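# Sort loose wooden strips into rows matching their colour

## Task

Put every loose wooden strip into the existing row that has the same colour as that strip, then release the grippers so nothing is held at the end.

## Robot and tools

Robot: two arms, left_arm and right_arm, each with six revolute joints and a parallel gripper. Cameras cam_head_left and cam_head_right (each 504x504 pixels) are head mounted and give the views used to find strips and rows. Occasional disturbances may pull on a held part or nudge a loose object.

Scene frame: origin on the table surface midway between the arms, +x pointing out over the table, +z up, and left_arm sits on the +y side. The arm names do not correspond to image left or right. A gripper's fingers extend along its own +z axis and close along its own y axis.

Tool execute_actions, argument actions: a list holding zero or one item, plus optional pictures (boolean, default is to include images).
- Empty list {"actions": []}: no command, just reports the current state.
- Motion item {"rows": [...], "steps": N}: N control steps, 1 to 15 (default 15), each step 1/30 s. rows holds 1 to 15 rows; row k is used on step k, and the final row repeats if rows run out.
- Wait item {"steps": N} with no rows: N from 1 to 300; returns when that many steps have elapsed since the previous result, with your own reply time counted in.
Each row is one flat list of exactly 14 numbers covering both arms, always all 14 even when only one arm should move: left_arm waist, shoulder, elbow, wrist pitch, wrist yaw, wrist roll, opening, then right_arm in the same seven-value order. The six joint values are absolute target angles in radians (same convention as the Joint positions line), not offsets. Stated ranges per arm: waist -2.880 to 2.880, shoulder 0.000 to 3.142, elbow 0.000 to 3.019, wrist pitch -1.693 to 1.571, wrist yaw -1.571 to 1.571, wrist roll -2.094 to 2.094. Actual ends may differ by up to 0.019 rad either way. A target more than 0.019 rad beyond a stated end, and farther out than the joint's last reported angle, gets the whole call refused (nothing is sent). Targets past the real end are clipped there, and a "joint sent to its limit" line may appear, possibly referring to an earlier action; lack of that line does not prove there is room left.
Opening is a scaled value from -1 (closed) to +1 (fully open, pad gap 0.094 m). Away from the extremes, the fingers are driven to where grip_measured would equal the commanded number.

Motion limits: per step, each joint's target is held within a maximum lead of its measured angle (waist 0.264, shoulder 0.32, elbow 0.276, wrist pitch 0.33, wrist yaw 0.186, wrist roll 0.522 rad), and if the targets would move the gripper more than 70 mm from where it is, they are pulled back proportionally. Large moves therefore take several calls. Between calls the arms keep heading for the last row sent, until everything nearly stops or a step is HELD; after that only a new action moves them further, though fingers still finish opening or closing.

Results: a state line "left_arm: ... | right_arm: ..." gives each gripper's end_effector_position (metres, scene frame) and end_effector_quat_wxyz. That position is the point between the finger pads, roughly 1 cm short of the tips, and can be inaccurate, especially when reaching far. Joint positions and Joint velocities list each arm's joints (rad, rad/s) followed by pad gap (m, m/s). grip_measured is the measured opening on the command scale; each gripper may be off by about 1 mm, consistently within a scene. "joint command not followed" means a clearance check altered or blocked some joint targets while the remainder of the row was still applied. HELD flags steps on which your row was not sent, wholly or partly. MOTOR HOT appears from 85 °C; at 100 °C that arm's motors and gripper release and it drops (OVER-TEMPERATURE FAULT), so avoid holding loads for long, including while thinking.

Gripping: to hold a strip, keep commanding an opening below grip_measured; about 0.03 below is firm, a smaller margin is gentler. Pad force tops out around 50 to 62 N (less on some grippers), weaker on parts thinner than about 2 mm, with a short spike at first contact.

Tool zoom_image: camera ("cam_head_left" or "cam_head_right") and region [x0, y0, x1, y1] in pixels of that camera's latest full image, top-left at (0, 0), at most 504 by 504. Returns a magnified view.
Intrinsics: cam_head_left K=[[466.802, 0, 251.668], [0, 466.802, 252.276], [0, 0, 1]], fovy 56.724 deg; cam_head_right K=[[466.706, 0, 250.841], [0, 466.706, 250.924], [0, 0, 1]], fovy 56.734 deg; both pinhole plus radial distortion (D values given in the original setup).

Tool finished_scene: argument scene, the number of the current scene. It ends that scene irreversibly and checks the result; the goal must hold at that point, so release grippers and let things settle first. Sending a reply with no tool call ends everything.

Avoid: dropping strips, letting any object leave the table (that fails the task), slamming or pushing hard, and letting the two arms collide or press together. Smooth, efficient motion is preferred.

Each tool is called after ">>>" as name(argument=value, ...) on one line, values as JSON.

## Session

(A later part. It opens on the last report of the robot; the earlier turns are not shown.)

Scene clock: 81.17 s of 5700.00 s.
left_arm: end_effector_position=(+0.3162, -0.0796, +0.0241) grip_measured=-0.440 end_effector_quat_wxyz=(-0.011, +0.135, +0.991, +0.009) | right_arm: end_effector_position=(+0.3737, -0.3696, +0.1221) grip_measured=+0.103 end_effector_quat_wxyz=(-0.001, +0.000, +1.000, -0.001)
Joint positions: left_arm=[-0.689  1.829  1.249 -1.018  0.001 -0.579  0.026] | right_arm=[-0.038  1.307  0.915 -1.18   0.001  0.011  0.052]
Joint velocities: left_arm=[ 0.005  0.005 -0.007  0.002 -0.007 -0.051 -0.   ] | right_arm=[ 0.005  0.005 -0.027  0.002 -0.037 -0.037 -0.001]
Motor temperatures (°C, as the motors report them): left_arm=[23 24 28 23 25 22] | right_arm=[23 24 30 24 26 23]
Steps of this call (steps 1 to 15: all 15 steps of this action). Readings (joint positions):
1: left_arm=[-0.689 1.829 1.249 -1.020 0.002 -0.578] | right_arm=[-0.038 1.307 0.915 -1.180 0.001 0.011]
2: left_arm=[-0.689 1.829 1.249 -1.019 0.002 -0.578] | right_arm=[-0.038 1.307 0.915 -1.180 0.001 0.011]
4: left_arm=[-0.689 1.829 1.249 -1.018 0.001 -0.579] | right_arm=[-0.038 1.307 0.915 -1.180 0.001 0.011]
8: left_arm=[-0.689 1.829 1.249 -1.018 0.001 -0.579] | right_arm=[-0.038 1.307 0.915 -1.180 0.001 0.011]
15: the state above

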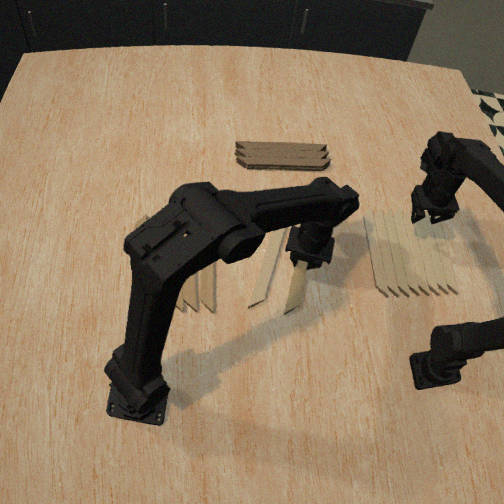

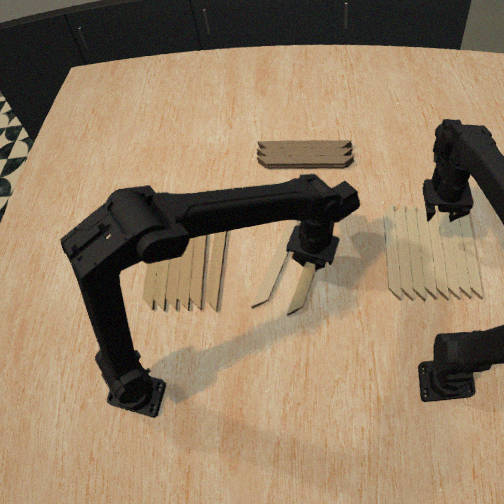

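>>> execute_actions(actions=[{"rows":[[-0.69,1.75,1.3,-1.12,0,-0.59,-0.48,-0.05,1.3,0.93,-1.17,0,0,0.1]],"steps":10}], pictures=false)

>>> execute_actions(actions=[{"rows":[[-0.36,1.545,0.977,-1.0,0,-0.6,-0.48,-0.05,1.3,0.93,-1.17,0,0,0.1]]}], pictures=false)

>>> execute_actions(actions=[{"steps":15}], pictures=false)

>>> execute_actions(actions=[{"rows":[[-0.36,1.585,0.94,-0.94,0,-0.6,-0.48,-0.05,1.3,0.93,-1.17,0,0,0.1]]}])

>>> zoom_image(camera="cam_head_right", region=[130,170,300,340])

Scene clock: 90.17 s of 5700.00 s.
left_arm: end_effector_position=(+0.3118, -0.0746, +0.0677) grip_measured=-0.440 end_effector_quat_wxyz=(-0.007, +0.135, +0.991, +0.006) | right_arm: end_effector_position=(+0.3737, -0.3696, +0.1221) grip_measured=+0.103 end_effector_quat_wxyz=(-0.001, +0.000, +1.000, -0.001)
Joint positions: left_arm=[-0.689  1.751  1.268 -1.106  0.001 -0.579  0.026] | right_arm=[-0.038  1.307  0.915 -1.18   0.001  0.011  0.052]
Joint velocities: left_arm=[-0.005 -0.054  0.061 -0.012 -0.051  0.037  0.   ] | right_arm=[-0.005  0.005 -0.007  0.027 -0.051 -0.007  0.   ]
Motor temperatures (°C, as the motors report them): left_arm=[23 24 28 23 25 22] | right_arm=[23 24 30 24 26 23]
Steps of this call (steps 1 to 15: the robot went on to your last target; steps 16 to 90: nothing new was sent; then 5.67 s passed at rest; steps 91 to 100: all 10 steps of this action). Readings (joint positions):
91: left_arm=[-0.689 1.826 1.252 -1.034 0.001 -0.579] | right_arm=[-0.038 1.307 0.915 -1.180 0.001 0.011]
92: left_arm=[-0.689 1.821 1.253 -1.061 0.001 -0.579] | right_arm=[-0.038 1.307 0.915 -1.180 0.001 0.011]
94: left_arm=[-0.689 1.799 1.253 -1.093 0.001 -0.579] | right_arm=[-0.038 1.307 0.915 -1.180 0.001 0.011]
98: left_arm=[-0.689 1.759 1.262 -1.106 0.001 -0.579] | right_arm=[-0.038 1.307 0.915 -1.180 0.001 0.011]
100: the state above

Scene clock: 90.67 s of 5700.00 s.
left_arm: end_effector_position=(+0.3362, +0.1089, +0.0531) grip_measured=-0.440 end_effector_quat_wxyz=(-0.012, -0.049, +0.999, +0.010) | right_arm: end_effector_position=(+0.3737, -0.3696, +0.1221) grip_measured=+0.103 end_effector_quat_wxyz=(-0.001, +0.000, +1.000, -0.001)
Joint positions: left_arm=[-0.33   1.554  0.967 -1.015 -0.004 -0.589  0.026] | right_arm=[-0.038  1.307  0.915 -1.18   0.001  0.011  0.052]
Joint velocities: left_arm=[-0.308  0.005 -0.022  0.027  0.022  0.022 -0.001] | right_arm=[-0.005 -0.005 -0.012 -0.022  0.051  0.037 -0.001]
Motor temperatures (°C, as the motors report them): left_arm=[23 24 28 23 25 22] | right_arm=[23 24 30 24 26 23]
Steps of this call (steps 1 to 15: all 15 steps of this action). Readings (joint positions):
1: left_arm=[-0.682 1.741 1.254 -1.092 0.004 -0.579] | right_arm=[-0.038 1.307 0.915 -1.180 0.001 0.011]
2: left_arm=[-0.669 1.720 1.219 -1.071 0.006 -0.579] | right_arm=[-0.038 1.307 0.915 -1.180 0.001 0.011]
4: left_arm=[-0.612 1.670 1.135 -1.053 0.006 -0.579] | right_arm=[-0.038 1.307 0.915 -1.180 0.001 0.011]
8: left_arm=[-0.424 1.587 1.002 -1.027 0.002 -0.582] | right_arm=[-0.038 1.307 0.915 -1.180 0.001 0.011]
15: the state above

Scene clock: 91.17 s of 5700.00 s.
left_arm: end_effector_position=(+0.3302, +0.0975, +0.0531) grip_measured=-0.440 end_effector_quat_wxyz=(-0.012, -0.034, +0.999, +0.008) | right_arm: end_effector_position=(+0.3737, -0.3696, +0.1221) grip_measured=+0.103 end_effector_quat_wxyz=(-0.001, +0.000, +1.000, -0.001)
Joint positions: left_arm=[-0.361  1.554  0.967 -1.014 -0.001 -0.589  0.026] | right_arm=[-0.038  1.307  0.915 -1.18   0.001  0.011  0.052]
Joint velocities: left_arm=[ 0.015 -0.005 -0.022 -0.022  0.007 -0.051  0.001] | right_arm=[-0.015 -0.024  0.002 -0.012 -0.022  0.007  0.   ]
Motor temperatures (°C, as the motors report them): left_arm=[23 24 28 23 25 22] | right_arm=[23 24 30 24 26 23]
Steps of this call (steps 1 to 15: the robot went on to your last target). Readings (joint positions):
1: left_arm=[-0.340 1.554 0.967 -1.014 -0.003 -0.589] | right_arm=[-0.038 1.307 0.915 -1.180 0.001 0.011]
2: left_arm=[-0.348 1.554 0.967 -1.014 -0.002 -0.589] | right_arm=[-0.038 1.307 0.915 -1.180 0.001 0.011]
4: left_arm=[-0.359 1.554 0.967 -1.014 -0.001 -0.589] | right_arm=[-0.038 1.307 0.915 -1.180 0.001 0.011]
8: left_arm=[-0.361 1.554 0.967 -1.014 -0.001 -0.589] | right_arm=[-0.038 1.307 0.915 -1.180 0.001 0.011]
15: the state above

Scene clock: 91.67 s of 5700.00 s.
left_arm: end_effector_position=(+0.3288, +0.0984, +0.0360) grip_measured=-0.440 end_effector_quat_wxyz=(-0.008, -0.034, +0.999, +0.006) | right_arm: end_effector_position=(+0.3737, -0.3696, +0.1221) grip_measured=+0.103 end_effector_quat_wxyz=(-0.001, +0.000, +1.000, -0.001)
Joint positions: left_arm=[-0.361  1.573  0.936 -0.954 -0.001 -0.589  0.026] | right_arm=[-0.038  1.307  0.915 -1.18   0.001  0.011  0.052]
Joint velocities: left_arm=[ 0.005 -0.005 -0.007  0.002 -0.066  0.022  0.001] | right_arm=[-0.005 -0.015 -0.002 -0.027 -0.051 -0.051 -0.001]
Motor temperatures (°C, as the motors report them): left_arm=[23 24 28 23 25 22] | right_arm=[23 24 30 24 26 23]
Steps of this call (steps 1 to 15: all 15 steps of this action). Readings (joint positions):
1: left_arm=[-0.361 1.554 0.963 -1.001 -0.001 -0.589] | right_arm=[-0.038 1.307 0.915 -1.180 0.001 0.011]
2: left_arm=[-0.361 1.555 0.957 -0.982 -0.001 -0.589] | right_arm=[-0.038 1.307 0.915 -1.180 0.001 0.011]
4: left_arm=[-0.361 1.561 0.946 -0.962 -0.001 -0.589] | right_arm=[-0.038 1.307 0.915 -1.180 0.001 0.011]
8: left_arm=[-0.361 1.572 0.936 -0.956 -0.001 -0.589] | right_arm=[-0.038 1.307 0.915 -1.180 0.001 0.011]
15: the state above

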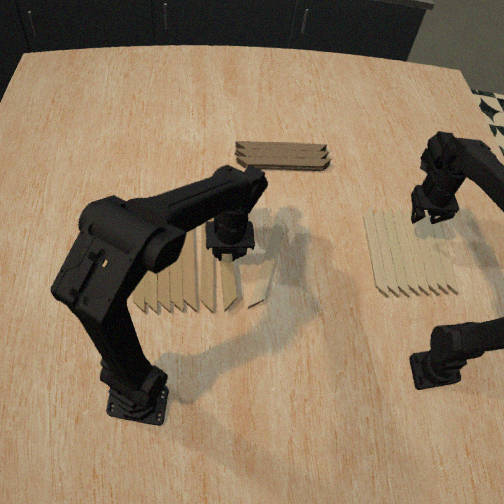

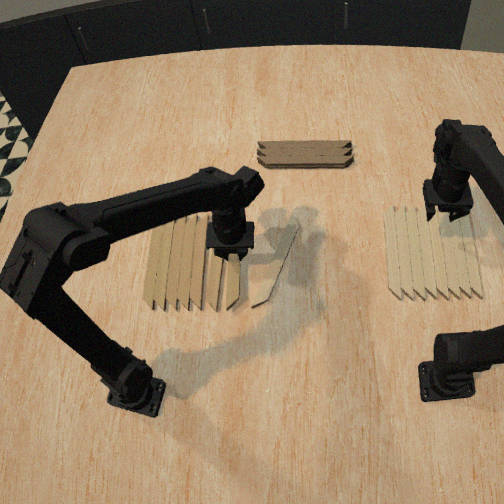

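Region (130, 170, 300, 340) of cam_head_right's 504x504 image, scaled by 2.965, with more detail than that image has.

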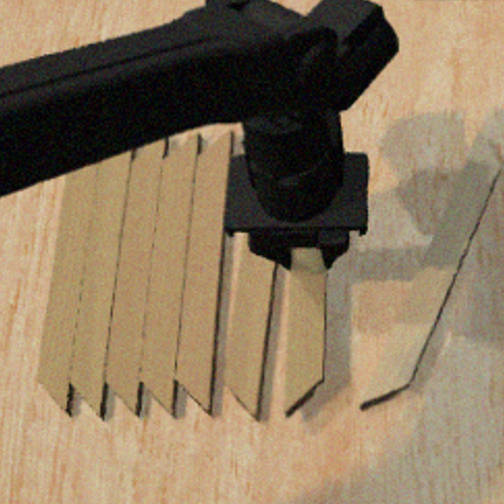

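>>> execute_actions(actions=[{"rows":[[-0.36,1.625,0.94,-0.92,0,-0.53,-0.48,-0.05,1.3,0.93,-1.17,0,0,0.1]]}], pictures=false)

>>> execute_actions(actions=[{"rows":[[-0.36,1.625,0.94,-0.92,0,-0.53,-0.33,-0.05,1.3,0.93,-1.17,0,0,0.1]],"steps":8}], pictures=false)

>>> execute_actions(actions=[{"rows":[[-0.36,1.545,0.99,-1.02,0,-0.53,-0.33,-0.05,1.3,0.93,-1.17,0,0,0.1]],"steps":10}], pictures=false)

>>> execute_actions(actions=[{"rows":[[-0.44,1.6,1.04,-1.02,0,0.98,0.6,-0.05,1.3,0.93,-1.17,0,0,0.1]]}], pictures=false)

>>> execute_actions(actions=[{"steps":20}], pictures=false)

>>> execute_actions(actions=[{"rows":[[-0.44,1.652,0.997,-0.935,0,0.98,0.6,-0.05,1.3,0.93,-1.17,0,0,0.1]]}])

Scene clock: 99.63 s of 5700.00 s.
left_arm: end_effector_position=(+0.3296, +0.0979, +0.0204) grip_measured=-0.440 end_effector_quat_wxyz=(-0.017, -0.013, +1.000, +0.011) | right_arm: end_effector_position=(+0.3737, -0.3696, +0.1221) grip_measured=+0.103 end_effector_quat_wxyz=(-0.001, +0.000, +1.000, -0.001)
Joint positions: left_arm=[-0.361  1.614  0.936 -0.933 -0.001 -0.546  0.026] | right_arm=[-0.038  1.307  0.915 -1.18   0.001  0.011  0.052]
Joint velocities: left_arm=[-0.015 -0.015 -0.002 -0.002  0.007 -0.037 -0.   ] | right_arm=[-0.015 -0.015 -0.017  0.007  0.037  0.007  0.001]
Motor temperatures (°C, as the motors report them): left_arm=[23 24 28 23 25 22] | right_arm=[23 24 30 24 26 23]
Steps of this call (steps 1 to 15: the robot went on to your last target; steps 16 to 90: nothing new was sent; then 4.47 s passed at rest; steps 91 to 105: all 15 steps of this action). Readings (joint positions):
91: left_arm=[-0.361 1.575 0.936 -0.951 -0.001 -0.582] | right_arm=[-0.038 1.307 0.915 -1.180 0.001 0.011]
92: left_arm=[-0.361 1.580 0.936 -0.944 -0.001 -0.574] | right_arm=[-0.038 1.307 0.915 -1.180 0.001 0.011]
94: left_arm=[-0.361 1.594 0.936 -0.936 -0.001 -0.562] | right_arm=[-0.038 1.307 0.915 -1.180 0.001 0.011]
98: left_arm=[-0.361 1.614 0.936 -0.934 -0.001 -0.551] | right_arm=[-0.038 1.307 0.915 -1.180 0.001 0.011]
105: the state above

Scene clock: 99.90 s of 5700.00 s.
left_arm: end_effector_position=(+0.3296, +0.0978, +0.0204) grip_measured=-0.332 end_effector_quat_wxyz=(-0.017, -0.011, +1.000, +0.011) | right_arm: end_effector_position=(+0.3737, -0.3696, +0.1221) grip_measured=+0.103 end_effector_quat_wxyz=(-0.001, +0.000, +1.000, -0.001)
Joint positions: left_arm=[-0.361  1.614  0.936 -0.932 -0.001 -0.543  0.031] | right_arm=[-0.038  1.307  0.915 -1.18   0.001  0.011  0.052]
Joint velocities: left_arm=[-0.015 -0.015 -0.007 -0.012 -0.007 -0.022 -0.   ] | right_arm=[-0.005 -0.005  0.017  0.007  0.037 -0.007 -0.   ]
Motor temperatures (°C, as the motors report them): left_arm=[23 24 28 23 25 22] | right_arm=[23 24 30 24 26 23]
Steps of this call (steps 1 to 8: all 8 steps of this action). Readings (joint positions):
1: left_arm=[-0.361 1.614 0.936 -0.933 -0.001 -0.545] | right_arm=[-0.038 1.307 0.915 -1.180 0.001 0.011]
2: left_arm=[-0.361 1.614 0.936 -0.932 -0.001 -0.545] | right_arm=[-0.038 1.307 0.915 -1.180 0.001 0.011]
4: left_arm=[-0.361 1.614 0.936 -0.932 -0.001 -0.544] | right_arm=[-0.038 1.307 0.915 -1.180 0.001 0.011]
8: the state above

Scene clock: 100.23 s of 5700.00 s.
left_arm: end_effector_position=(+0.3304, +0.0974, +0.0550) grip_measured=-0.332 end_effector_quat_wxyz=(-0.007, -0.011, +1.000, +0.005) | right_arm: end_effector_position=(+0.3737, -0.3696, +0.1221) grip_measured=+0.103 end_effector_quat_wxyz=(-0.001, +0.000, +1.000, -0.001)
Joint positions: left_arm=[-0.361  1.544  0.962 -1.006 -0.001 -0.543  0.031] | right_arm=[-0.038  1.307  0.915 -1.18   0.001  0.011  0.052]
Joint velocities: left_arm=[ 0.005  0.005  0.032 -0.002  0.022 -0.051  0.   ] | right_arm=[-0.015  0.015 -0.017  0.002  0.037 -0.037  0.   ]
Motor temperatures (°C, as the motors report them): left_arm=[23 24 28 23 25 22] | right_arm=[23 24 30 24 26 23]
Steps of this call (steps 1 to 10: all 10 steps of this action). Readings (joint positions):
1: left_arm=[-0.361 1.611 0.939 -0.946 -0.001 -0.543] | right_arm=[-0.038 1.307 0.915 -1.180 0.001 0.011]
2: left_arm=[-0.361 1.605 0.942 -0.969 -0.001 -0.543] | right_arm=[-0.038 1.307 0.915 -1.180 0.001 0.011]
4: left_arm=[-0.361 1.582 0.945 -0.995 -0.001 -0.543] | right_arm=[-0.038 1.307 0.915 -1.180 0.001 0.011]
8: left_arm=[-0.361 1.547 0.957 -1.006 -0.001 -0.543] | right_arm=[-0.038 1.307 0.915 -1.180 0.001 0.011]
10: the state above

Scene clock: 100.73 s of 5700.00 s.
left_arm: end_effector_position=(+0.3268, +0.0582, +0.0545) grip_measured=+0.598 end_effector_quat_wxyz=(-0.007, +0.641, +0.767, -0.000) | right_arm: end_effector_position=(+0.3737, -0.3696, +0.1221) grip_measured=+0.103 end_effector_quat_wxyz=(-0.001, +0.000, +1.000, -0.001)
Joint positions: left_arm=[-0.447  1.586  1.011 -1.01  -0.     0.784  0.075] | right_arm=[-0.038  1.307  0.915 -1.18   0.001  0.011  0.052]
Joint velocities: left_arm=[ 0.005  0.015  0.002  0.002 -0.022  1.311  0.   ] | right_arm=[-0.015 -0.005 -0.002 -0.002 -0.007 -0.081  0.   ]
Motor temperatures (°C, as the motors report them): left_arm=[23 24 28 23 25 22] | right_arm=[23 24 30 24 26 23]
Steps of this call (steps 1 to 15: all 15 steps of this action). Readings (joint positions):
1: left_arm=[-0.365 1.547 0.967 -1.008 -0.002 -0.464] | right_arm=[-0.038 1.307 0.915 -1.180 0.001 0.011]
2: left_arm=[-0.375 1.555 0.976 -1.010 -0.003 -0.365] | right_arm=[-0.038 1.307 0.915 -1.180 0.001 0.011]
4: left_arm=[-0.408 1.573 0.998 -1.010 -0.003 -0.170] | right_arm=[-0.038 1.307 0.915 -1.180 0.001 0.011]
8: left_arm=[-0.447 1.586 1.011 -1.010 -0.000 0.224] | right_arm=[-0.038 1.307 0.915 -1.180 0.001 0.011]
15: the state above

Scene clock: 101.40 s of 5700.00 s.
left_arm: end_effector_position=(+0.3268, +0.0582, +0.0545) grip_measured=+0.598 end_effector_quat_wxyz=(-0.007, +0.708, +0.706, -0.001) | right_arm: end_effector_position=(+0.3737, -0.3696, +0.1221) grip_measured=+0.103 end_effector_quat_wxyz=(-0.001, +0.000, +1.000, -0.001)
Joint positions: left_arm=[-0.447  1.586  1.011 -1.01  -0.     0.966  0.075] | right_arm=[-0.038  1.307  0.915 -1.18   0.001  0.011  0.052]
Joint velocities: left_arm=[ 0.005 -0.005  0.017 -0.002  0.007  0.066  0.   ] | right_arm=[-0.005  0.005  0.002  0.012 -0.095 -0.051  0.   ]
Motor temperatures (°C, as the motors report them): left_arm=[23 24 28 23 25 22] | right_arm=[23 24 30 24 26 23]
Steps of this call (steps 1 to 20: the robot went on to your last target). Readings (joint positions):
1: left_arm=[-0.447 1.586 1.011 -1.010 -0.000 0.821] | right_arm=[-0.038 1.307 0.915 -1.180 0.001 0.011]
2: left_arm=[-0.447 1.586 1.011 -1.010 -0.000 0.851] | right_arm=[-0.038 1.307 0.915 -1.180 0.001 0.011]
4: left_arm=[-0.447 1.586 1.011 -1.010 -0.000 0.894] | right_arm=[-0.038 1.307 0.915 -1.180 0.001 0.011]
8: left_arm=[-0.447 1.586 1.011 -1.010 -0.000 0.937] | right_arm=[-0.038 1.307 0.915 -1.180 0.001 0.011]
20: the state above

Scene clock: 101.90 s of 5700.00 s.
left_arm: end_effector_position=(+0.3279, +0.0575, +0.0259) grip_measured=+0.598 end_effector_quat_wxyz=(-0.014, +0.709, +0.705, -0.002) | right_arm: end_effector_position=(+0.3737, -0.3696, +0.1221) grip_measured=+0.103 end_effector_quat_wxyz=(-0.001, +0.000, +1.000, -0.001)
Joint positions: left_arm=[-0.447  1.643  0.992 -0.948 -0.     0.968  0.075] | right_arm=[-0.038  1.307  0.915 -1.18   0.001  0.011  0.052]
Joint velocities: left_arm=[-0.005  0.005  0.007 -0.017 -0.007  0.007 -0.001] | right_arm=[-0.015  0.005  0.007  0.002 -0.022  0.066  0.   ]
Motor temperatures (°C, as the motors report them): left_arm=[23 24 28 23 25 22] | right_arm=[23 24 30 24 26 23]
Steps of this call (steps 1 to 15: all 15 steps of this action). Readings (joint positions):
1: left_arm=[-0.447 1.589 1.008 -0.999 -0.000 0.966] | right_arm=[-0.038 1.307 0.915 -1.180 0.001 0.011]
2: left_arm=[-0.447 1.594 1.007 -0.980 -0.000 0.967] | right_arm=[-0.038 1.307 0.915 -1.180 0.001 0.011]
4: left_arm=[-0.447 1.614 1.005 -0.958 -0.000 0.967] | right_arm=[-0.038 1.307 0.915 -1.180 0.001 0.011]
8: left_arm=[-0.447 1.642 0.995 -0.949 -0.000 0.967] | right_arm=[-0.038 1.307 0.915 -1.180 0.001 0.011]
15: the state above

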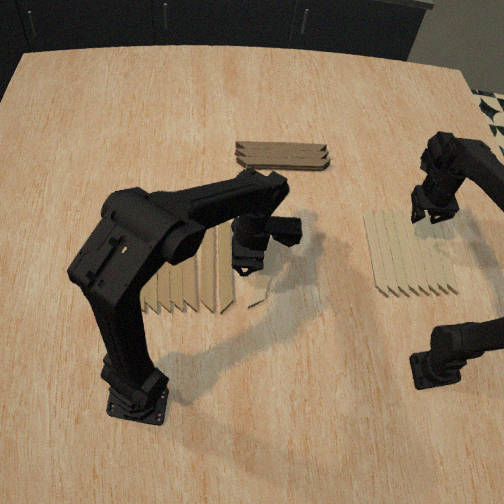

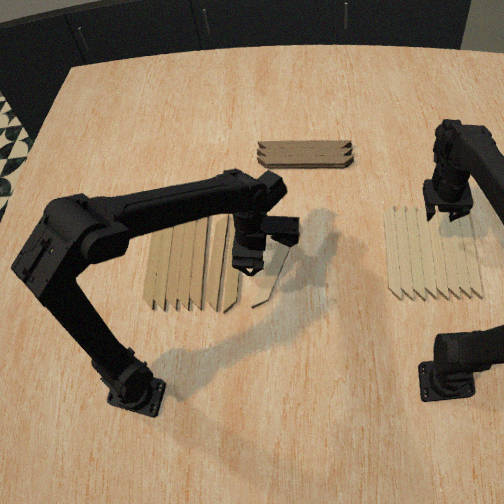

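>>> execute_actions(actions=[{"rows":[[-0.40,1.62,0.965,-0.925,0,1.02,0.6,-0.05,1.3,0.93,-1.17,0,0,0.1]],"steps":10}], pictures=false)

>>> execute_actions(actions=[{"rows":[[-0.35,1.595,0.93,-0.915,0,1.06,0.6,-0.05,1.3,0.93,-1.17,0,0,0.1]]}])

>>> zoom_image(camera="cam_head_right", region=[130,170,300,340])

Scene clock: 105.23 s of 5700.00 s.
left_arm: end_effector_position=(+0.3302, +0.0781, +0.0223) grip_measured=+0.598 end_effector_quat_wxyz=(-0.017, +0.705, +0.709, -0.005) | right_arm: end_effector_position=(+0.3737, -0.3696, +0.1221) grip_measured=+0.103 end_effector_quat_wxyz=(-0.001, +0.000, +1.000, -0.001)
Joint positions: left_arm=[-0.401  1.632  0.965 -0.938  0.002  1.003  0.075] | right_arm=[-0.038  1.307  0.915 -1.18   0.001  0.011  0.052]
Joint velocities: left_arm=[-0.005  0.005  0.002  0.007 -0.022 -0.081  0.001] | right_arm=[ 0.005 -0.005  0.007  0.007 -0.051  0.11  -0.001]
Motor temperatures (°C, as the motors report them): left_arm=[23 24 28 23 25 22] | right_arm=[23 24 30 24 26 23]
Steps of this call (steps 1 to 15: the robot went on to your last target; steps 16 to 90: nothing new was sent; steps 91 to 100: all 10 steps of this action). Readings (joint positions):
91: left_arm=[-0.444 1.643 0.989 -0.945 0.000 0.974] | right_arm=[-0.038 1.307 0.915 -1.180 0.001 0.011]
92: left_arm=[-0.439 1.640 0.983 -0.941 0.000 0.981] | right_arm=[-0.038 1.307 0.915 -1.180 0.001 0.011]
94: left_arm=[-0.422 1.635 0.970 -0.939 0.000 0.991] | right_arm=[-0.038 1.307 0.915 -1.180 0.001 0.011]
98: left_arm=[-0.402 1.632 0.965 -0.938 0.002 1.001] | right_arm=[-0.038 1.307 0.915 -1.180 0.001 0.011]
100: the state above

Scene clock: 105.73 s of 5700.00 s.
left_arm: end_effector_position=(+0.3304, +0.1012, +0.0217) grip_measured=+0.598 end_effector_quat_wxyz=(-0.016, +0.702, +0.712, -0.006) | right_arm: end_effector_position=(+0.3737, -0.3696, +0.1221) grip_measured=+0.103 end_effector_quat_wxyz=(-0.001, +0.000, +1.000, -0.001)
Joint positions: left_arm=[-0.351  1.606  0.929 -0.928  0.003  1.045  0.075] | right_arm=[-0.038  1.307  0.915 -1.18   0.001  0.011  0.052]
Joint velocities: left_arm=[ 0.015  0.005 -0.007 -0.007  0.037 -0.066 -0.001] | right_arm=[-0.005 -0.005 -0.012  0.002  0.007  0.051  0.001]
Motor temperatures (°C, as the motors report them): left_arm=[23 24 28 23 25 22] | right_arm=[23 24 30 24 26 23]
Steps of this call (steps 1 to 15: all 15 steps of this action). Readings (joint positions):
1: left_arm=[-0.398 1.630 0.960 -0.935 0.003 1.010] | right_arm=[-0.038 1.307 0.915 -1.180 0.001 0.011]
2: left_arm=[-0.393 1.624 0.953 -0.930 0.003 1.018] | right_arm=[-0.038 1.307 0.915 -1.180 0.001 0.011]
4: left_arm=[-0.373 1.613 0.937 -0.928 0.003 1.029] | right_arm=[-0.038 1.307 0.915 -1.180 0.001 0.011]
8: left_arm=[-0.351 1.606 0.929 -0.928 0.003 1.040] | right_arm=[-0.038 1.307 0.915 -1.180 0.001 0.011]
15: the state above

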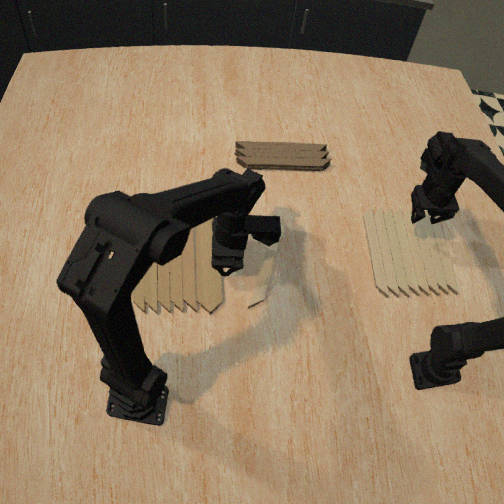

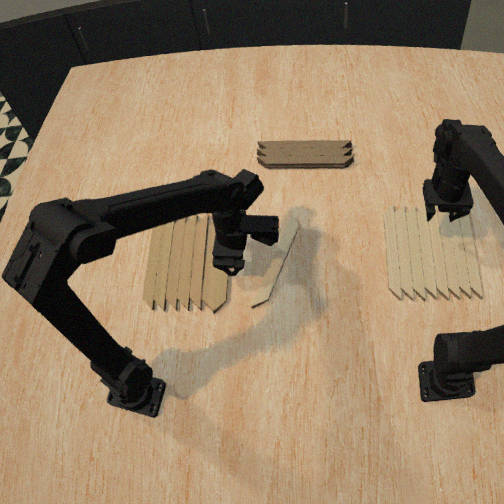

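Region (130, 170, 300, 340) of cam_head_right's 504x504 image, scaled by 2.965, with more detail than that image has.

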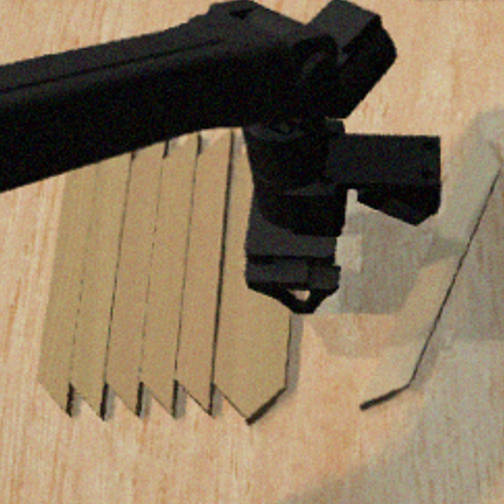

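>>> execute_actions(actions=[{"rows":[[-0.37,1.5,0.95,-1.03,0,1.06,0.6,-0.05,1.3,0.93,-1.17,0,-1,0.3]],"steps":10}], pictures=false)

>>> execute_actions(actions=[{"rows":[[0.5,1.2,0.9,-1.2,0,0,0.6,0.3,1.4,1.05,-1.17,0,-1.93,0.3]]}], pictures=false)

>>> execute_actions(actions=[{"rows":[[0.5,1.2,0.9,-1.2,0,0,0.6,0.84,1.715,1.265,-1.11,0,-1.93,0.3]]}], pictures=false)

>>> execute_actions(actions=[{"steps":25}])

Scene clock: 111.37 s of 5700.00 s.
left_arm: end_effector_position=(+0.3179, +0.1029, +0.0653) grip_measured=+0.598 end_effector_quat_wxyz=(-0.002, +0.707, +0.707, -0.002) | right_arm: end_effector_position=(+0.3737, -0.3699, +0.1221) grip_measured=+0.297 end_effector_quat_wxyz=(-0.001, -0.401, +0.916, -0.000)
Joint positions: left_arm=[-0.363  1.487  0.929 -1.016  0.002  1.048  0.075] | right_arm=[-0.039  1.307  0.915 -1.18   0.001 -0.814  0.061]
Joint velocities: left_arm=[ 0.005 -0.005 -0.017 -0.007  0.007 -0.007 -0.001] | right_arm=[ 0.005  0.015 -0.017 -0.007 -0.037 -1.194 -0.   ]
Motor temperatures (°C, as the motors report them): left_arm=[23 24 28 23 25 22] | right_arm=[23 24 31 24 26 23]
Steps of this call (steps 1 to 15: the robot went on to your last target; steps 16 to 90: nothing new was sent; then 2.30 s passed at rest; steps 91 to 100: all 10 steps of this action). Readings (joint positions):
91: left_arm=[-0.352 1.600 0.929 -0.942 0.003 1.046] | right_arm=[-0.038 1.307 0.915 -1.180 0.001 -0.068]
92: left_arm=[-0.353 1.587 0.929 -0.969 0.003 1.046] | right_arm=[-0.039 1.307 0.915 -1.180 0.001 -0.167]
94: left_arm=[-0.358 1.549 0.929 -1.003 0.002 1.047] | right_arm=[-0.039 1.307 0.915 -1.180 0.001 -0.363]
98: left_arm=[-0.363 1.490 0.929 -1.015 0.002 1.047] | right_arm=[-0.039 1.307 0.915 -1.180 0.001 -0.715]
100: the state above

Scene clock: 111.87 s of 5700.00 s.
left_arm: end_effector_position=(+0.3057, +0.4016, +0.1526) grip_measured=+0.598 end_effector_quat_wxyz=(+0.048, -0.077, +0.996, +0.014) | right_arm: end_effector_position=(+0.3865, -0.2377, +0.1240) grip_measured=+0.298 end_effector_quat_wxyz=(-0.003, +0.887, -0.462, +0.002)
Joint positions: left_arm=[ 0.486  1.192  0.899 -1.178 -0.004  0.171  0.075] | right_arm=[ 0.315  1.399  1.009 -1.173 -0.002 -1.816  0.061]
Joint velocities: left_arm=[ 1.47   0.015  0.002 -0.11  -0.125 -1.136 -0.001] | right_arm=[-0.122 -0.005 -0.007  0.012  0.007 -0.696 -0.001]
Motor temperatures (°C, as the motors report them): left_arm=[23 24 28 23 25 22] | right_arm=[23 24 31 24 26 23]
Steps of this call (steps 1 to 15: all 15 steps of this action). Readings (joint positions):
1: left_arm=[-0.354 1.479 0.927 -1.028 0.005 1.010] | right_arm=[-0.026 1.311 0.918 -1.180 0.007 -0.872]
2: left_arm=[-0.334 1.462 0.920 -1.052 0.006 0.961] | right_arm=[0.002 1.318 0.926 -1.180 0.009 -0.934]
4: left_arm=[-0.258 1.398 0.904 -1.096 0.006 0.858] | right_arm=[0.095 1.343 0.950 -1.180 0.009 -1.061]
8: left_arm=[-0.026 1.259 0.899 -1.150 0.006 0.599] | right_arm=[0.292 1.392 1.001 -1.175 -0.002 -1.430]
15: the state above

Scene clock: 112.37 s of 5700.00 s.
left_arm: end_effector_position=(+0.3022, +0.4056, +0.1523) grip_measured=+0.598 end_effector_quat_wxyz=(+0.045, -0.161, +0.986, +0.009) | right_arm: end_effector_position=(+0.3241, -0.0129, +0.0610) grip_measured=+0.298 end_effector_quat_wxyz=(+0.026, +0.984, -0.174, -0.016)
Joint positions: left_arm=[ 0.502  1.192  0.899 -1.186 -0.002  0.018  0.075] | right_arm=[ 0.841  1.722  1.207 -1.117 -0.002 -1.901  0.061]
Joint velocities: left_arm=[-0.015  0.005 -0.022 -0.007 -0.022 -0.081  0.   ] | right_arm=[ 0.855  0.083  0.178  0.056 -0.095 -0.095 -0.001]
Motor temperatures (°C, as the motors report them): left_arm=[23 24 28 23 25 22] | right_arm=[23 24 31 24 26 23]
Steps of this call (steps 1 to 15: all 15 steps of this action). Readings (joint positions):
1: left_arm=[0.525 1.192 0.899 -1.181 -0.006 0.137] | right_arm=[0.320 1.408 1.015 -1.173 0.002 -1.828]
2: left_arm=[0.542 1.192 0.899 -1.183 -0.007 0.111] | right_arm=[0.335 1.427 1.032 -1.172 0.004 -1.835]
4: left_arm=[0.538 1.192 0.899 -1.185 -0.005 0.074] | right_arm=[0.391 1.491 1.081 -1.162 0.004 -1.847]
8: left_arm=[0.505 1.192 0.899 -1.186 -0.002 0.038] | right_arm=[0.542 1.619 1.158 -1.134 0.004 -1.867]
15: the state above

Scene clock: 113.20 s of 5700.00 s.
left_arm: end_effector_position=(+0.3022, +0.4056, +0.1523) grip_measured=+0.598 end_effector_quat_wxyz=(+0.045, -0.164, +0.985, +0.009) | right_arm: end_effector_position=(+0.3266, -0.0071, +0.0648) grip_measured=+0.298 end_effector_quat_wxyz=(+0.021, +0.986, -0.164, -0.012)
Joint positions: left_arm=[ 0.502  1.192  0.899 -1.186 -0.002  0.012  0.075] | right_arm=[ 0.845  1.723  1.22  -1.116 -0.001 -1.919  0.061]
Joint velocities: left_arm=[ 0.024 -0.015  0.012  0.007  0.007 -0.066  0.002] | right_arm=[-0.005  0.005 -0.017  0.027  0.051 -0.007 -0.001]
Motor temperatures (°C, as the motors report them): left_arm=[23 24 28 23 25 22] | right_arm=[23 24 31 24 26 23]
Steps of this call (steps 1 to 25: the robot went on to your last target). Readings (joint positions):
1: left_arm=[0.502 1.192 0.899 -1.186 -0.002 0.017] | right_arm=[0.865 1.724 1.211 -1.116 -0.003 -1.904]
2: left_arm=[0.502 1.192 0.899 -1.186 -0.002 0.015] | right_arm=[0.878 1.724 1.214 -1.116 -0.004 -1.907]
4: left_arm=[0.502 1.192 0.899 -1.186 -0.002 0.014] | right_arm=[0.881 1.723 1.219 -1.116 -0.004 -1.911]
8: left_arm=[0.502 1.192 0.899 -1.186 -0.002 0.013] | right_arm=[0.856 1.723 1.220 -1.116 -0.002 -1.916]
25: the state above

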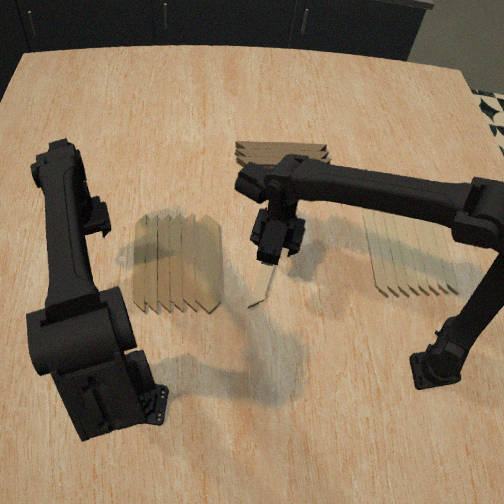

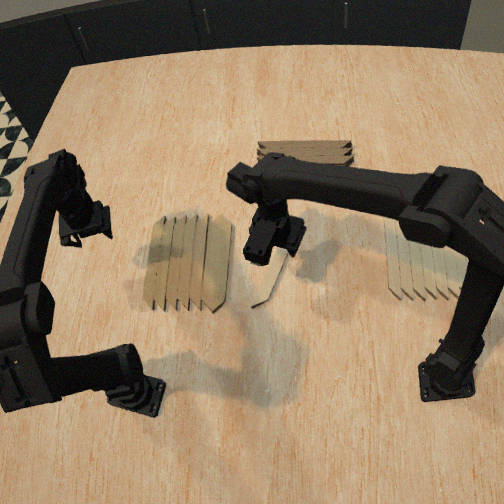

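>>> execute_actions(actions=[{"rows":[[0.5,1.2,0.9,-1.2,0,0,0.6,0.85,1.787,1.205,-0.99,0,-1.93,0.8]]}], pictures=false)

>>> execute_actions(actions=[{"rows":[[0.5,1.2,0.9,-1.2,0,0,0.6,0.85,1.81,1.195,-0.97,0,-1.93,0.8]]}])

>>> zoom_image(camera="cam_head_left", region=[190,170,360,340])

Scene clock: 117.90 s of 5700.00 s.
left_arm: end_effector_position=(+0.3022, +0.4056, +0.1523) grip_measured=+0.598 end_effector_quat_wxyz=(+0.045, -0.164, +0.985, +0.009) | right_arm: end_effector_position=(+0.3367, +0.0055, +0.0313) grip_measured=+0.797 end_effector_quat_wxyz=(+0.003, +0.986, -0.164, -0.003)
Joint positions: left_arm=[ 0.502  1.192  0.899 -1.186 -0.002  0.012  0.075] | right_arm=[ 0.845  1.783  1.203 -0.999 -0.001 -1.919  0.084]
Joint velocities: left_arm=[-0.005 -0.005 -0.002 -0.012 -0.022  0.037  0.001] | right_arm=[-0.015 -0.024 -0.012  0.002 -0.037  0.037 -0.   ]
Motor temperatures (°C, as the motors report them): left_arm=[23 24 28 23 25 22] | right_arm=[23 25 31 24 26 23]
Steps of this call (steps 1 to 15: the robot went on to your last target; steps 16 to 90: nothing new was sent; then 1.20 s passed at rest; steps 91 to 105: all 15 steps of this action). Readings (joint positions):
91: left_arm=[0.502 1.192 0.899 -1.186 -0.002 0.012] | right_arm=[0.845 1.725 1.217 -1.096 -0.001 -1.919]
92: left_arm=[0.502 1.192 0.899 -1.186 -0.002 0.012] | right_arm=[0.845 1.729 1.215 -1.060 -0.001 -1.919]
94: left_arm=[0.502 1.192 0.899 -1.186 -0.002 0.012] | right_arm=[0.845 1.746 1.214 -1.017 -0.001 -1.919]
98: left_arm=[0.502 1.192 0.899 -1.186 -0.002 0.012] | right_arm=[0.845 1.777 1.209 -1.000 -0.001 -1.919]
105: the state above

Scene clock: 118.40 s of 5700.00 s.
left_arm: end_effector_position=(+0.3022, +0.4056, +0.1523) grip_measured=+0.598 end_effector_quat_wxyz=(+0.045, -0.164, +0.985, +0.009) | right_arm: end_effector_position=(+0.3374, +0.0064, +0.0250) grip_measured=+0.797 end_effector_quat_wxyz=(+0.002, +0.986, -0.164, -0.002)
Joint positions: left_arm=[ 0.502  1.192  0.899 -1.186 -0.002  0.012  0.075] | right_arm=[ 0.845  1.793  1.198 -0.98  -0.001 -1.919  0.084]
Joint velocities: left_arm=[ 0.005 -0.015 -0.012 -0.002 -0.022  0.081 -0.002] | right_arm=[-0.005 -0.015  0.002 -0.012 -0.051  0.022  0.   ]
Motor temperatures (°C, as the motors report them): left_arm=[23 24 28 23 25 22] | right_arm=[23 25 31 24 26 23]
Steps of this call (steps 1 to 15: all 15 steps of this action). Readings (joint positions):
1: left_arm=[0.502 1.192 0.899 -1.186 -0.002 0.012] | right_arm=[0.845 1.784 1.202 -0.996 -0.001 -1.919]
2: left_arm=[0.502 1.192 0.899 -1.186 -0.002 0.012] | right_arm=[0.845 1.784 1.201 -0.990 -0.001 -1.919]
4: left_arm=[0.502 1.192 0.899 -1.186 -0.002 0.012] | right_arm=[0.845 1.787 1.201 -0.983 -0.001 -1.919]
8: left_arm=[0.502 1.192 0.899 -1.186 -0.002 0.012] | right_arm=[0.845 1.792 1.199 -0.980 -0.001 -1.919]
15: the state above

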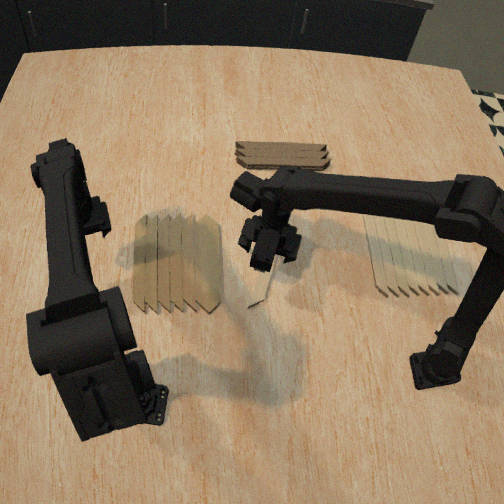

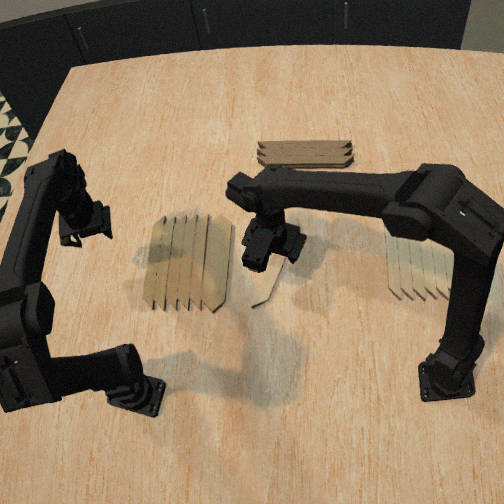

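Region (190, 170, 360, 340) of cam_head_left's 504x504 image, scaled by 2.965, with more detail than that image has.

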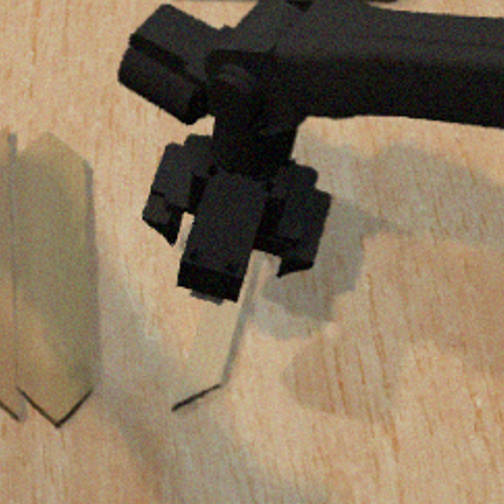

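Probably still above the table; lower via the elbow.

>>> execute_actions(actions=[{"rows":[[0.5,1.2,0.9,-1.2,0,0,0.6,0.85,1.815,1.15,-0.94,0,-1.93,0.6]]}], pictures=false)

>>> execute_actions(actions=[{"rows":[[0.5,1.2,0.9,-1.2,0,0,0.6,0.85,1.815,1.15,-0.94,0,-1.93,-0.48]]}], pictures=false)

>>> execute_actions(actions=[{"steps":10}])

Scene clock: 122.70 s of 5700.00 s.
left_arm: end_effector_position=(+0.3022, +0.4056, +0.1523) grip_measured=+0.598 end_effector_quat_wxyz=(+0.045, -0.164, +0.985, +0.009) | right_arm: end_effector_position=(+0.3336, +0.0015, +0.0154) grip_measured=+0.603 end_effector_quat_wxyz=(-0.000, +0.987, -0.164, -0.000)
Joint positions: left_arm=[ 0.502  1.192  0.899 -1.186 -0.002  0.012  0.075] | right_arm=[ 0.845  1.792  1.166 -0.945 -0.001 -1.919  0.075]
Joint velocities: left_arm=[-0.015 -0.005 -0.017 -0.007 -0.007 -0.066 -0.   ] | right_arm=[-0.005 -0.005 -0.007 -0.007  0.037 -0.007  0.   ]
Motor temperatures (°C, as the motors report them): left_arm=[23 24 28 23 25 22] | right_arm=[23 25 31 24 26 23]
Steps of this call (steps 1 to 15: the robot went on to your last target; steps 16 to 90: nothing new was sent; then 0.80 s passed at rest; steps 91 to 105: all 15 steps of this action). Readings (joint positions):
91: left_arm=[0.502 1.192 0.899 -1.186 -0.002 0.012] | right_arm=[0.845 1.793 1.192 -0.972 -0.001 -1.919]
92: left_arm=[0.502 1.192 0.899 -1.186 -0.002 0.012] | right_arm=[0.845 1.793 1.184 -0.961 -0.001 -1.919]
94: left_arm=[0.502 1.192 0.899 -1.186 -0.002 0.012] | right_arm=[0.845 1.794 1.169 -0.949 -0.001 -1.919]
98: left_arm=[0.502 1.192 0.899 -1.186 -0.002 0.012] | right_arm=[0.845 1.792 1.166 -0.945 -0.001 -1.919]
105: the state above

Scene clock: 123.20 s of 5700.00 s.
left_arm: end_effector_position=(+0.3022, +0.4056, +0.1523) grip_measured=+0.598 end_effector_quat_wxyz=(+0.045, -0.164, +0.985, +0.009) | right_arm: end_effector_position=(+0.3339, +0.0019, +0.0154) grip_measured=-0.438 end_effector_quat_wxyz=(-0.001, +0.987, -0.163, +0.000)
Joint positions: left_arm=[ 0.502  1.192  0.899 -1.186 -0.002  0.012  0.075] | right_arm=[ 0.845  1.792  1.166 -0.943 -0.001 -1.92   0.026]
Joint velocities: left_arm=[-0.005  0.005  0.022  0.012 -0.066 -0.051  0.   ] | right_arm=[ 0.005 -0.005  0.007 -0.017  0.037 -0.007 -0.   ]
Motor temperatures (°C, as the motors report them): left_arm=[23 24 28 23 25 22] | right_arm=[23 25 31 24 26 23]
Steps of this call (steps 1 to 15: all 15 steps of this action). Readings (joint positions):
1: left_arm=[0.502 1.192 0.899 -1.186 -0.002 0.012] | right_arm=[0.845 1.792 1.166 -0.945 -0.001 -1.919]
2: left_arm=[0.502 1.192 0.899 -1.186 -0.002 0.012] | right_arm=[0.845 1.792 1.166 -0.944 -0.001 -1.919]
4: left_arm=[0.502 1.192 0.899 -1.186 -0.002 0.012] | right_arm=[0.845 1.792 1.166 -0.943 -0.001 -1.920]
8: left_arm=[0.502 1.192 0.899 -1.186 -0.002 0.012] | right_arm=[0.845 1.792 1.166 -0.943 -0.001 -1.920]
15: the state above

Scene clock: 123.53 s of 5700.00 s.
left_arm: end_effector_position=(+0.3022, +0.4056, +0.1523) grip_measured=+0.598 end_effector_quat_wxyz=(+0.045, -0.164, +0.985, +0.009) | right_arm: end_effector_position=(+0.3339, +0.0019, +0.0154) grip_measured=-0.438 end_effector_quat_wxyz=(-0.001, +0.987, -0.163, +0.000)
Joint positions: left_arm=[ 0.502  1.192  0.899 -1.186 -0.002  0.012  0.075] | right_arm=[ 0.845  1.792  1.166 -0.943 -0.001 -1.92   0.026]
Joint velocities: left_arm=[ 0.005 -0.015 -0.007  0.017  0.007  0.007 -0.001] | right_arm=[-0.015  0.005 -0.007 -0.022  0.022  0.007 -0.001]
Motor temperatures (°C, as the motors report them): left_arm=[23 24 28 23 25 22] | right_arm=[23 25 31 24 26 23]
Steps of this call (steps 1 to 10: the robot went on to your last target). Readings (joint positions):
1: left_arm=[0.502 1.192 0.899 -1.186 -0.002 0.012] | right_arm=[0.845 1.792 1.166 -0.943 -0.001 -1.920]
2: left_arm=[0.502 1.192 0.899 -1.186 -0.002 0.012] | right_arm=[0.845 1.792 1.166 -0.943 -0.001 -1.920]
4: left_arm=[0.502 1.192 0.899 -1.186 -0.002 0.012] | right_arm=[0.845 1.792 1.166 -0.943 -0.001 -1.920]
8: left_arm=[0.502 1.192 0.899 -1.186 -0.002 0.012] | right_arm=[0.845 1.792 1.166 -0.943 -0.001 -1.920]
10: the state above

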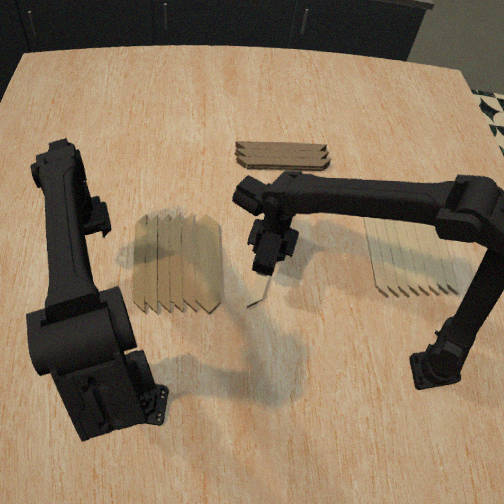

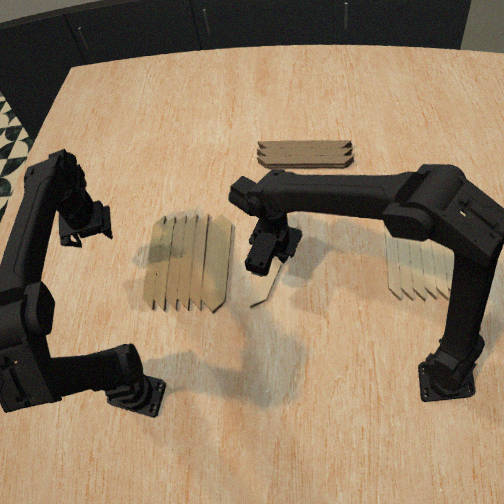

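>>> execute_actions(actions=[{"rows":[[0.5,1.2,0.9,-1.2,0,0,0.6,0.85,1.69,1.2,-1.08,0,-1.93,-0.48]],"steps":10}], pictures=false)

>>> execute_actions(actions=[{"rows":[[0.5,1.2,0.9,-1.2,0,0,0.6,0.435,1.425,0.815,-0.957,0,0.49,-0.48]]}], pictures=false)

>>> execute_actions(actions=[{"steps":40}])

>>> zoom_image(camera="cam_head_left", region=[300,160,470,330])

Scene clock: 127.37 s of 5700.00 s.
left_arm: end_effector_position=(+0.3022, +0.4056, +0.1523) grip_measured=+0.598 end_effector_quat_wxyz=(+0.045, -0.164, +0.985, +0.009) | right_arm: end_effector_position=(+0.3207, -0.0145, +0.0627) grip_measured=-0.438 end_effector_quat_wxyz=(+0.009, +0.987, -0.163, -0.005)
Joint positions: left_arm=[ 0.502  1.192  0.899 -1.186 -0.002  0.012  0.075] | right_arm=[ 0.845  1.688  1.167 -1.07  -0.001 -1.92   0.026]
Joint velocities: left_arm=[-0.005  0.005  0.007  0.002 -0.081 -0.022 -0.001] | right_arm=[-0.024 -0.093 -0.002 -0.012  0.051 -0.051 -0.001]
Motor temperatures (°C, as the motors report them): left_arm=[23 23 29 23 25 22] | right_arm=[23 25 30 24 26 23]
Steps of this call (steps 1 to 15: the robot went on to your last target; steps 16 to 90: nothing new was sent; then 0.50 s passed at rest; steps 91 to 100: all 10 steps of this action). Readings (joint positions):
91: left_arm=[0.502 1.192 0.899 -1.186 -0.002 0.012] | right_arm=[0.845 1.787 1.167 -0.963 -0.001 -1.920]
92: left_arm=[0.502 1.192 0.899 -1.186 -0.002 0.012] | right_arm=[0.845 1.780 1.167 -1.001 -0.001 -1.920]
94: left_arm=[0.502 1.192 0.899 -1.186 -0.002 0.012] | right_arm=[0.845 1.754 1.167 -1.052 -0.001 -1.920]
98: left_arm=[0.502 1.192 0.899 -1.186 -0.002 0.012] | right_arm=[0.845 1.700 1.167 -1.070 -0.001 -1.920]
100: the state above

Scene clock: 127.87 s of 5700.00 s.
left_arm: end_effector_position=(+0.3022, +0.4056, +0.1523) grip_measured=+0.598 end_effector_quat_wxyz=(+0.045, -0.164, +0.985, +0.009) | right_arm: end_effector_position=(+0.3392, -0.2241, +0.0457) grip_measured=-0.437 end_effector_quat_wxyz=(-0.012, -0.582, +0.813, -0.000)
Joint positions: left_arm=[ 0.502  1.192  0.899 -1.186 -0.002  0.012  0.075] | right_arm=[ 0.405  1.433  0.808 -0.969  0.004 -0.788  0.026]
Joint velocities: left_arm=[-0.015 -0.005 -0.037 -0.007 -0.081  0.051 -0.001] | right_arm=[ 0.19   0.005  0.007  0.081 -0.007  2.747 -0.001]
Motor temperatures (°C, as the motors report them): left_arm=[23 23 29 23 25 22] | right_arm=[23 25 30 24 26 23]
Steps of this call (steps 1 to 15: all 15 steps of this action). Readings (joint positions):
1: left_arm=[0.502 1.192 0.899 -1.186 -0.002 0.012] | right_arm=[0.837 1.677 1.151 -1.055 -0.004 -1.882]
2: left_arm=[0.502 1.192 0.899 -1.186 -0.002 0.012] | right_arm=[0.823 1.654 1.116 -1.030 -0.007 -1.835]
4: left_arm=[0.502 1.192 0.899 -1.186 -0.002 0.012] | right_arm=[0.765 1.594 1.024 -1.006 -0.007 -1.740]
8: left_arm=[0.502 1.192 0.899 -1.186 -0.002 0.012] | right_arm=[0.568 1.488 0.869 -0.985 -0.005 -1.478]
15: the state above

Scene clock: 129.20 s of 5700.00 s.
left_arm: end_effector_position=(+0.3022, +0.4056, +0.1523) grip_measured=+0.598 end_effector_quat_wxyz=(+0.045, -0.164, +0.985, +0.009) | right_arm: end_effector_position=(+0.3363, -0.2169, +0.0457) grip_measured=-0.437 end_effector_quat_wxyz=(-0.009, +0.001, +1.000, -0.005)
Joint positions: left_arm=[ 0.502  1.192  0.899 -1.186 -0.002  0.012  0.075] | right_arm=[ 0.427  1.433  0.808 -0.967  0.001  0.478  0.026]
Joint velocities: left_arm=[-0.024  0.005  0.002  0.002  0.037  0.066 -0.001] | right_arm=[-0.024 -0.005 -0.022 -0.002 -0.066 -0.007  0.001]
Motor temperatures (°C, as the motors report them): left_arm=[23 23 29 23 25 22] | right_arm=[23 25 30 24 26 23]
Steps of this call (steps 1 to 40: the robot went on to your last target). Readings (joint positions):
1: left_arm=[0.502 1.192 0.899 -1.186 -0.002 0.012] | right_arm=[0.412 1.433 0.808 -0.969 0.003 -0.690]
2: left_arm=[0.502 1.192 0.899 -1.186 -0.002 0.012] | right_arm=[0.418 1.433 0.808 -0.968 0.002 -0.591]
4: left_arm=[0.502 1.192 0.899 -1.186 -0.002 0.012] | right_arm=[0.426 1.433 0.808 -0.967 0.001 -0.395]
8: left_arm=[0.502 1.192 0.899 -1.186 -0.002 0.012] | right_arm=[0.427 1.433 0.808 -0.967 0.001 -0.002]
40: the state above

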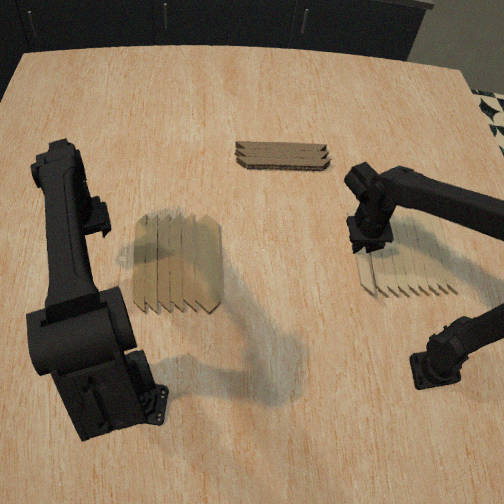

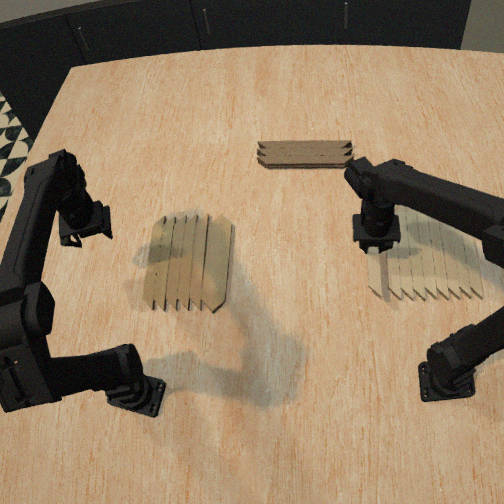

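Region (300, 160, 470, 330) of cam_head_left's 504x504 image, scaled by 2.965, with more detail than that image has.

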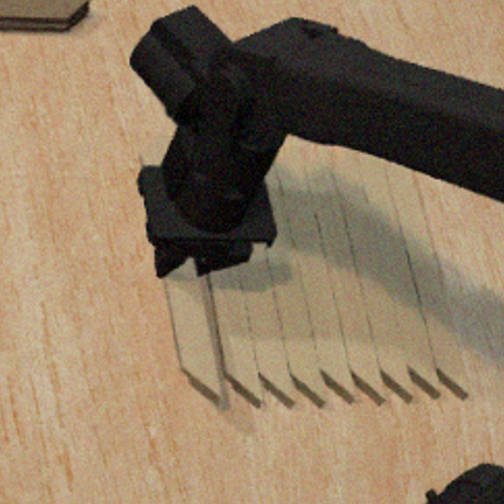

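Lowering with the shoulder adds the ~1 cm forward needed.

>>> execute_actions(actions=[{"rows":[[0.5,1.2,0.9,-1.2,0,0,0.6,0.43,1.525,0.815,-0.87,0,0.51,-0.48]]}])

>>> zoom_image(camera="cam_head_left", region=[300,160,470,330])

Scene clock: 132.33 s of 5700.00 s.
left_arm: end_effector_position=(+0.3022, +0.4056, +0.1523) grip_measured=+0.598 end_effector_quat_wxyz=(+0.045, -0.164, +0.985, +0.009) | right_arm: end_effector_position=(+0.3474, -0.2112, +0.0141) grip_measured=-0.437 end_effector_quat_wxyz=(-0.011, +0.010, +1.000, -0.007)
Joint positions: left_arm=[ 0.502  1.192  0.899 -1.186 -0.002  0.012  0.075] | right_arm=[ 0.427  1.528  0.808 -0.877  0.001  0.497  0.026]
Joint velocities: left_arm=[-0.005 -0.005  0.022 -0.002  0.007 -0.022  0.   ] | right_arm=[-0.005 -0.005 -0.007  0.007  0.007  0.007 -0.001]
Motor temperatures (°C, as the motors report them): left_arm=[23 23 29 23 25 22] | right_arm=[23 25 30 24 26 23]
Steps of this call (steps 1 to 15: the robot went on to your last target; steps 16 to 79: nothing new was sent; steps 80 to 94: all 15 steps of this action). Readings (joint positions):
80: left_arm=[0.502 1.192 0.899 -1.186 -0.002 0.012] | right_arm=[0.427 1.438 0.808 -0.953 0.001 0.482]
81: left_arm=[0.502 1.192 0.899 -1.186 -0.002 0.012] | right_arm=[0.427 1.450 0.808 -0.928 0.001 0.485]
83: left_arm=[0.502 1.192 0.899 -1.186 -0.002 0.012] | right_arm=[0.427 1.484 0.808 -0.891 0.001 0.490]
87: left_arm=[0.502 1.192 0.899 -1.186 -0.002 0.012] | right_arm=[0.427 1.529 0.808 -0.880 0.001 0.494]
94: the state above

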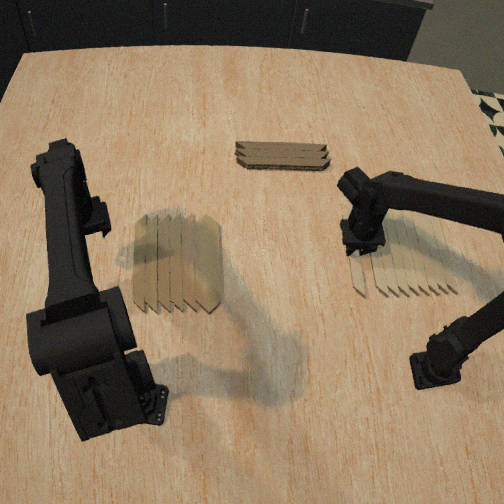

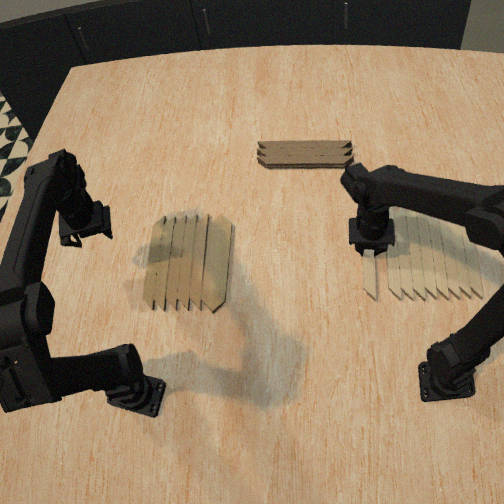

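Region (300, 160, 470, 330) of cam_head_left's 504x504 image, scaled by 2.965, with more detail than that image has.

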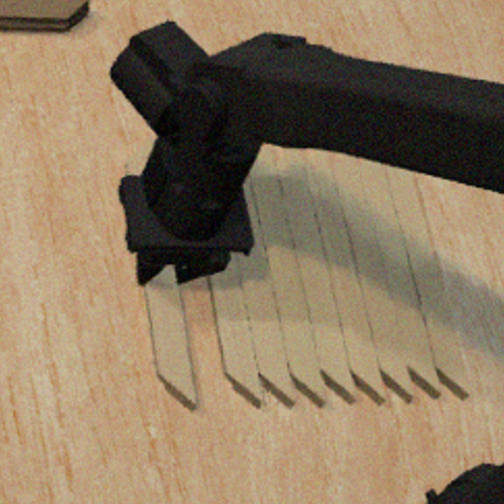

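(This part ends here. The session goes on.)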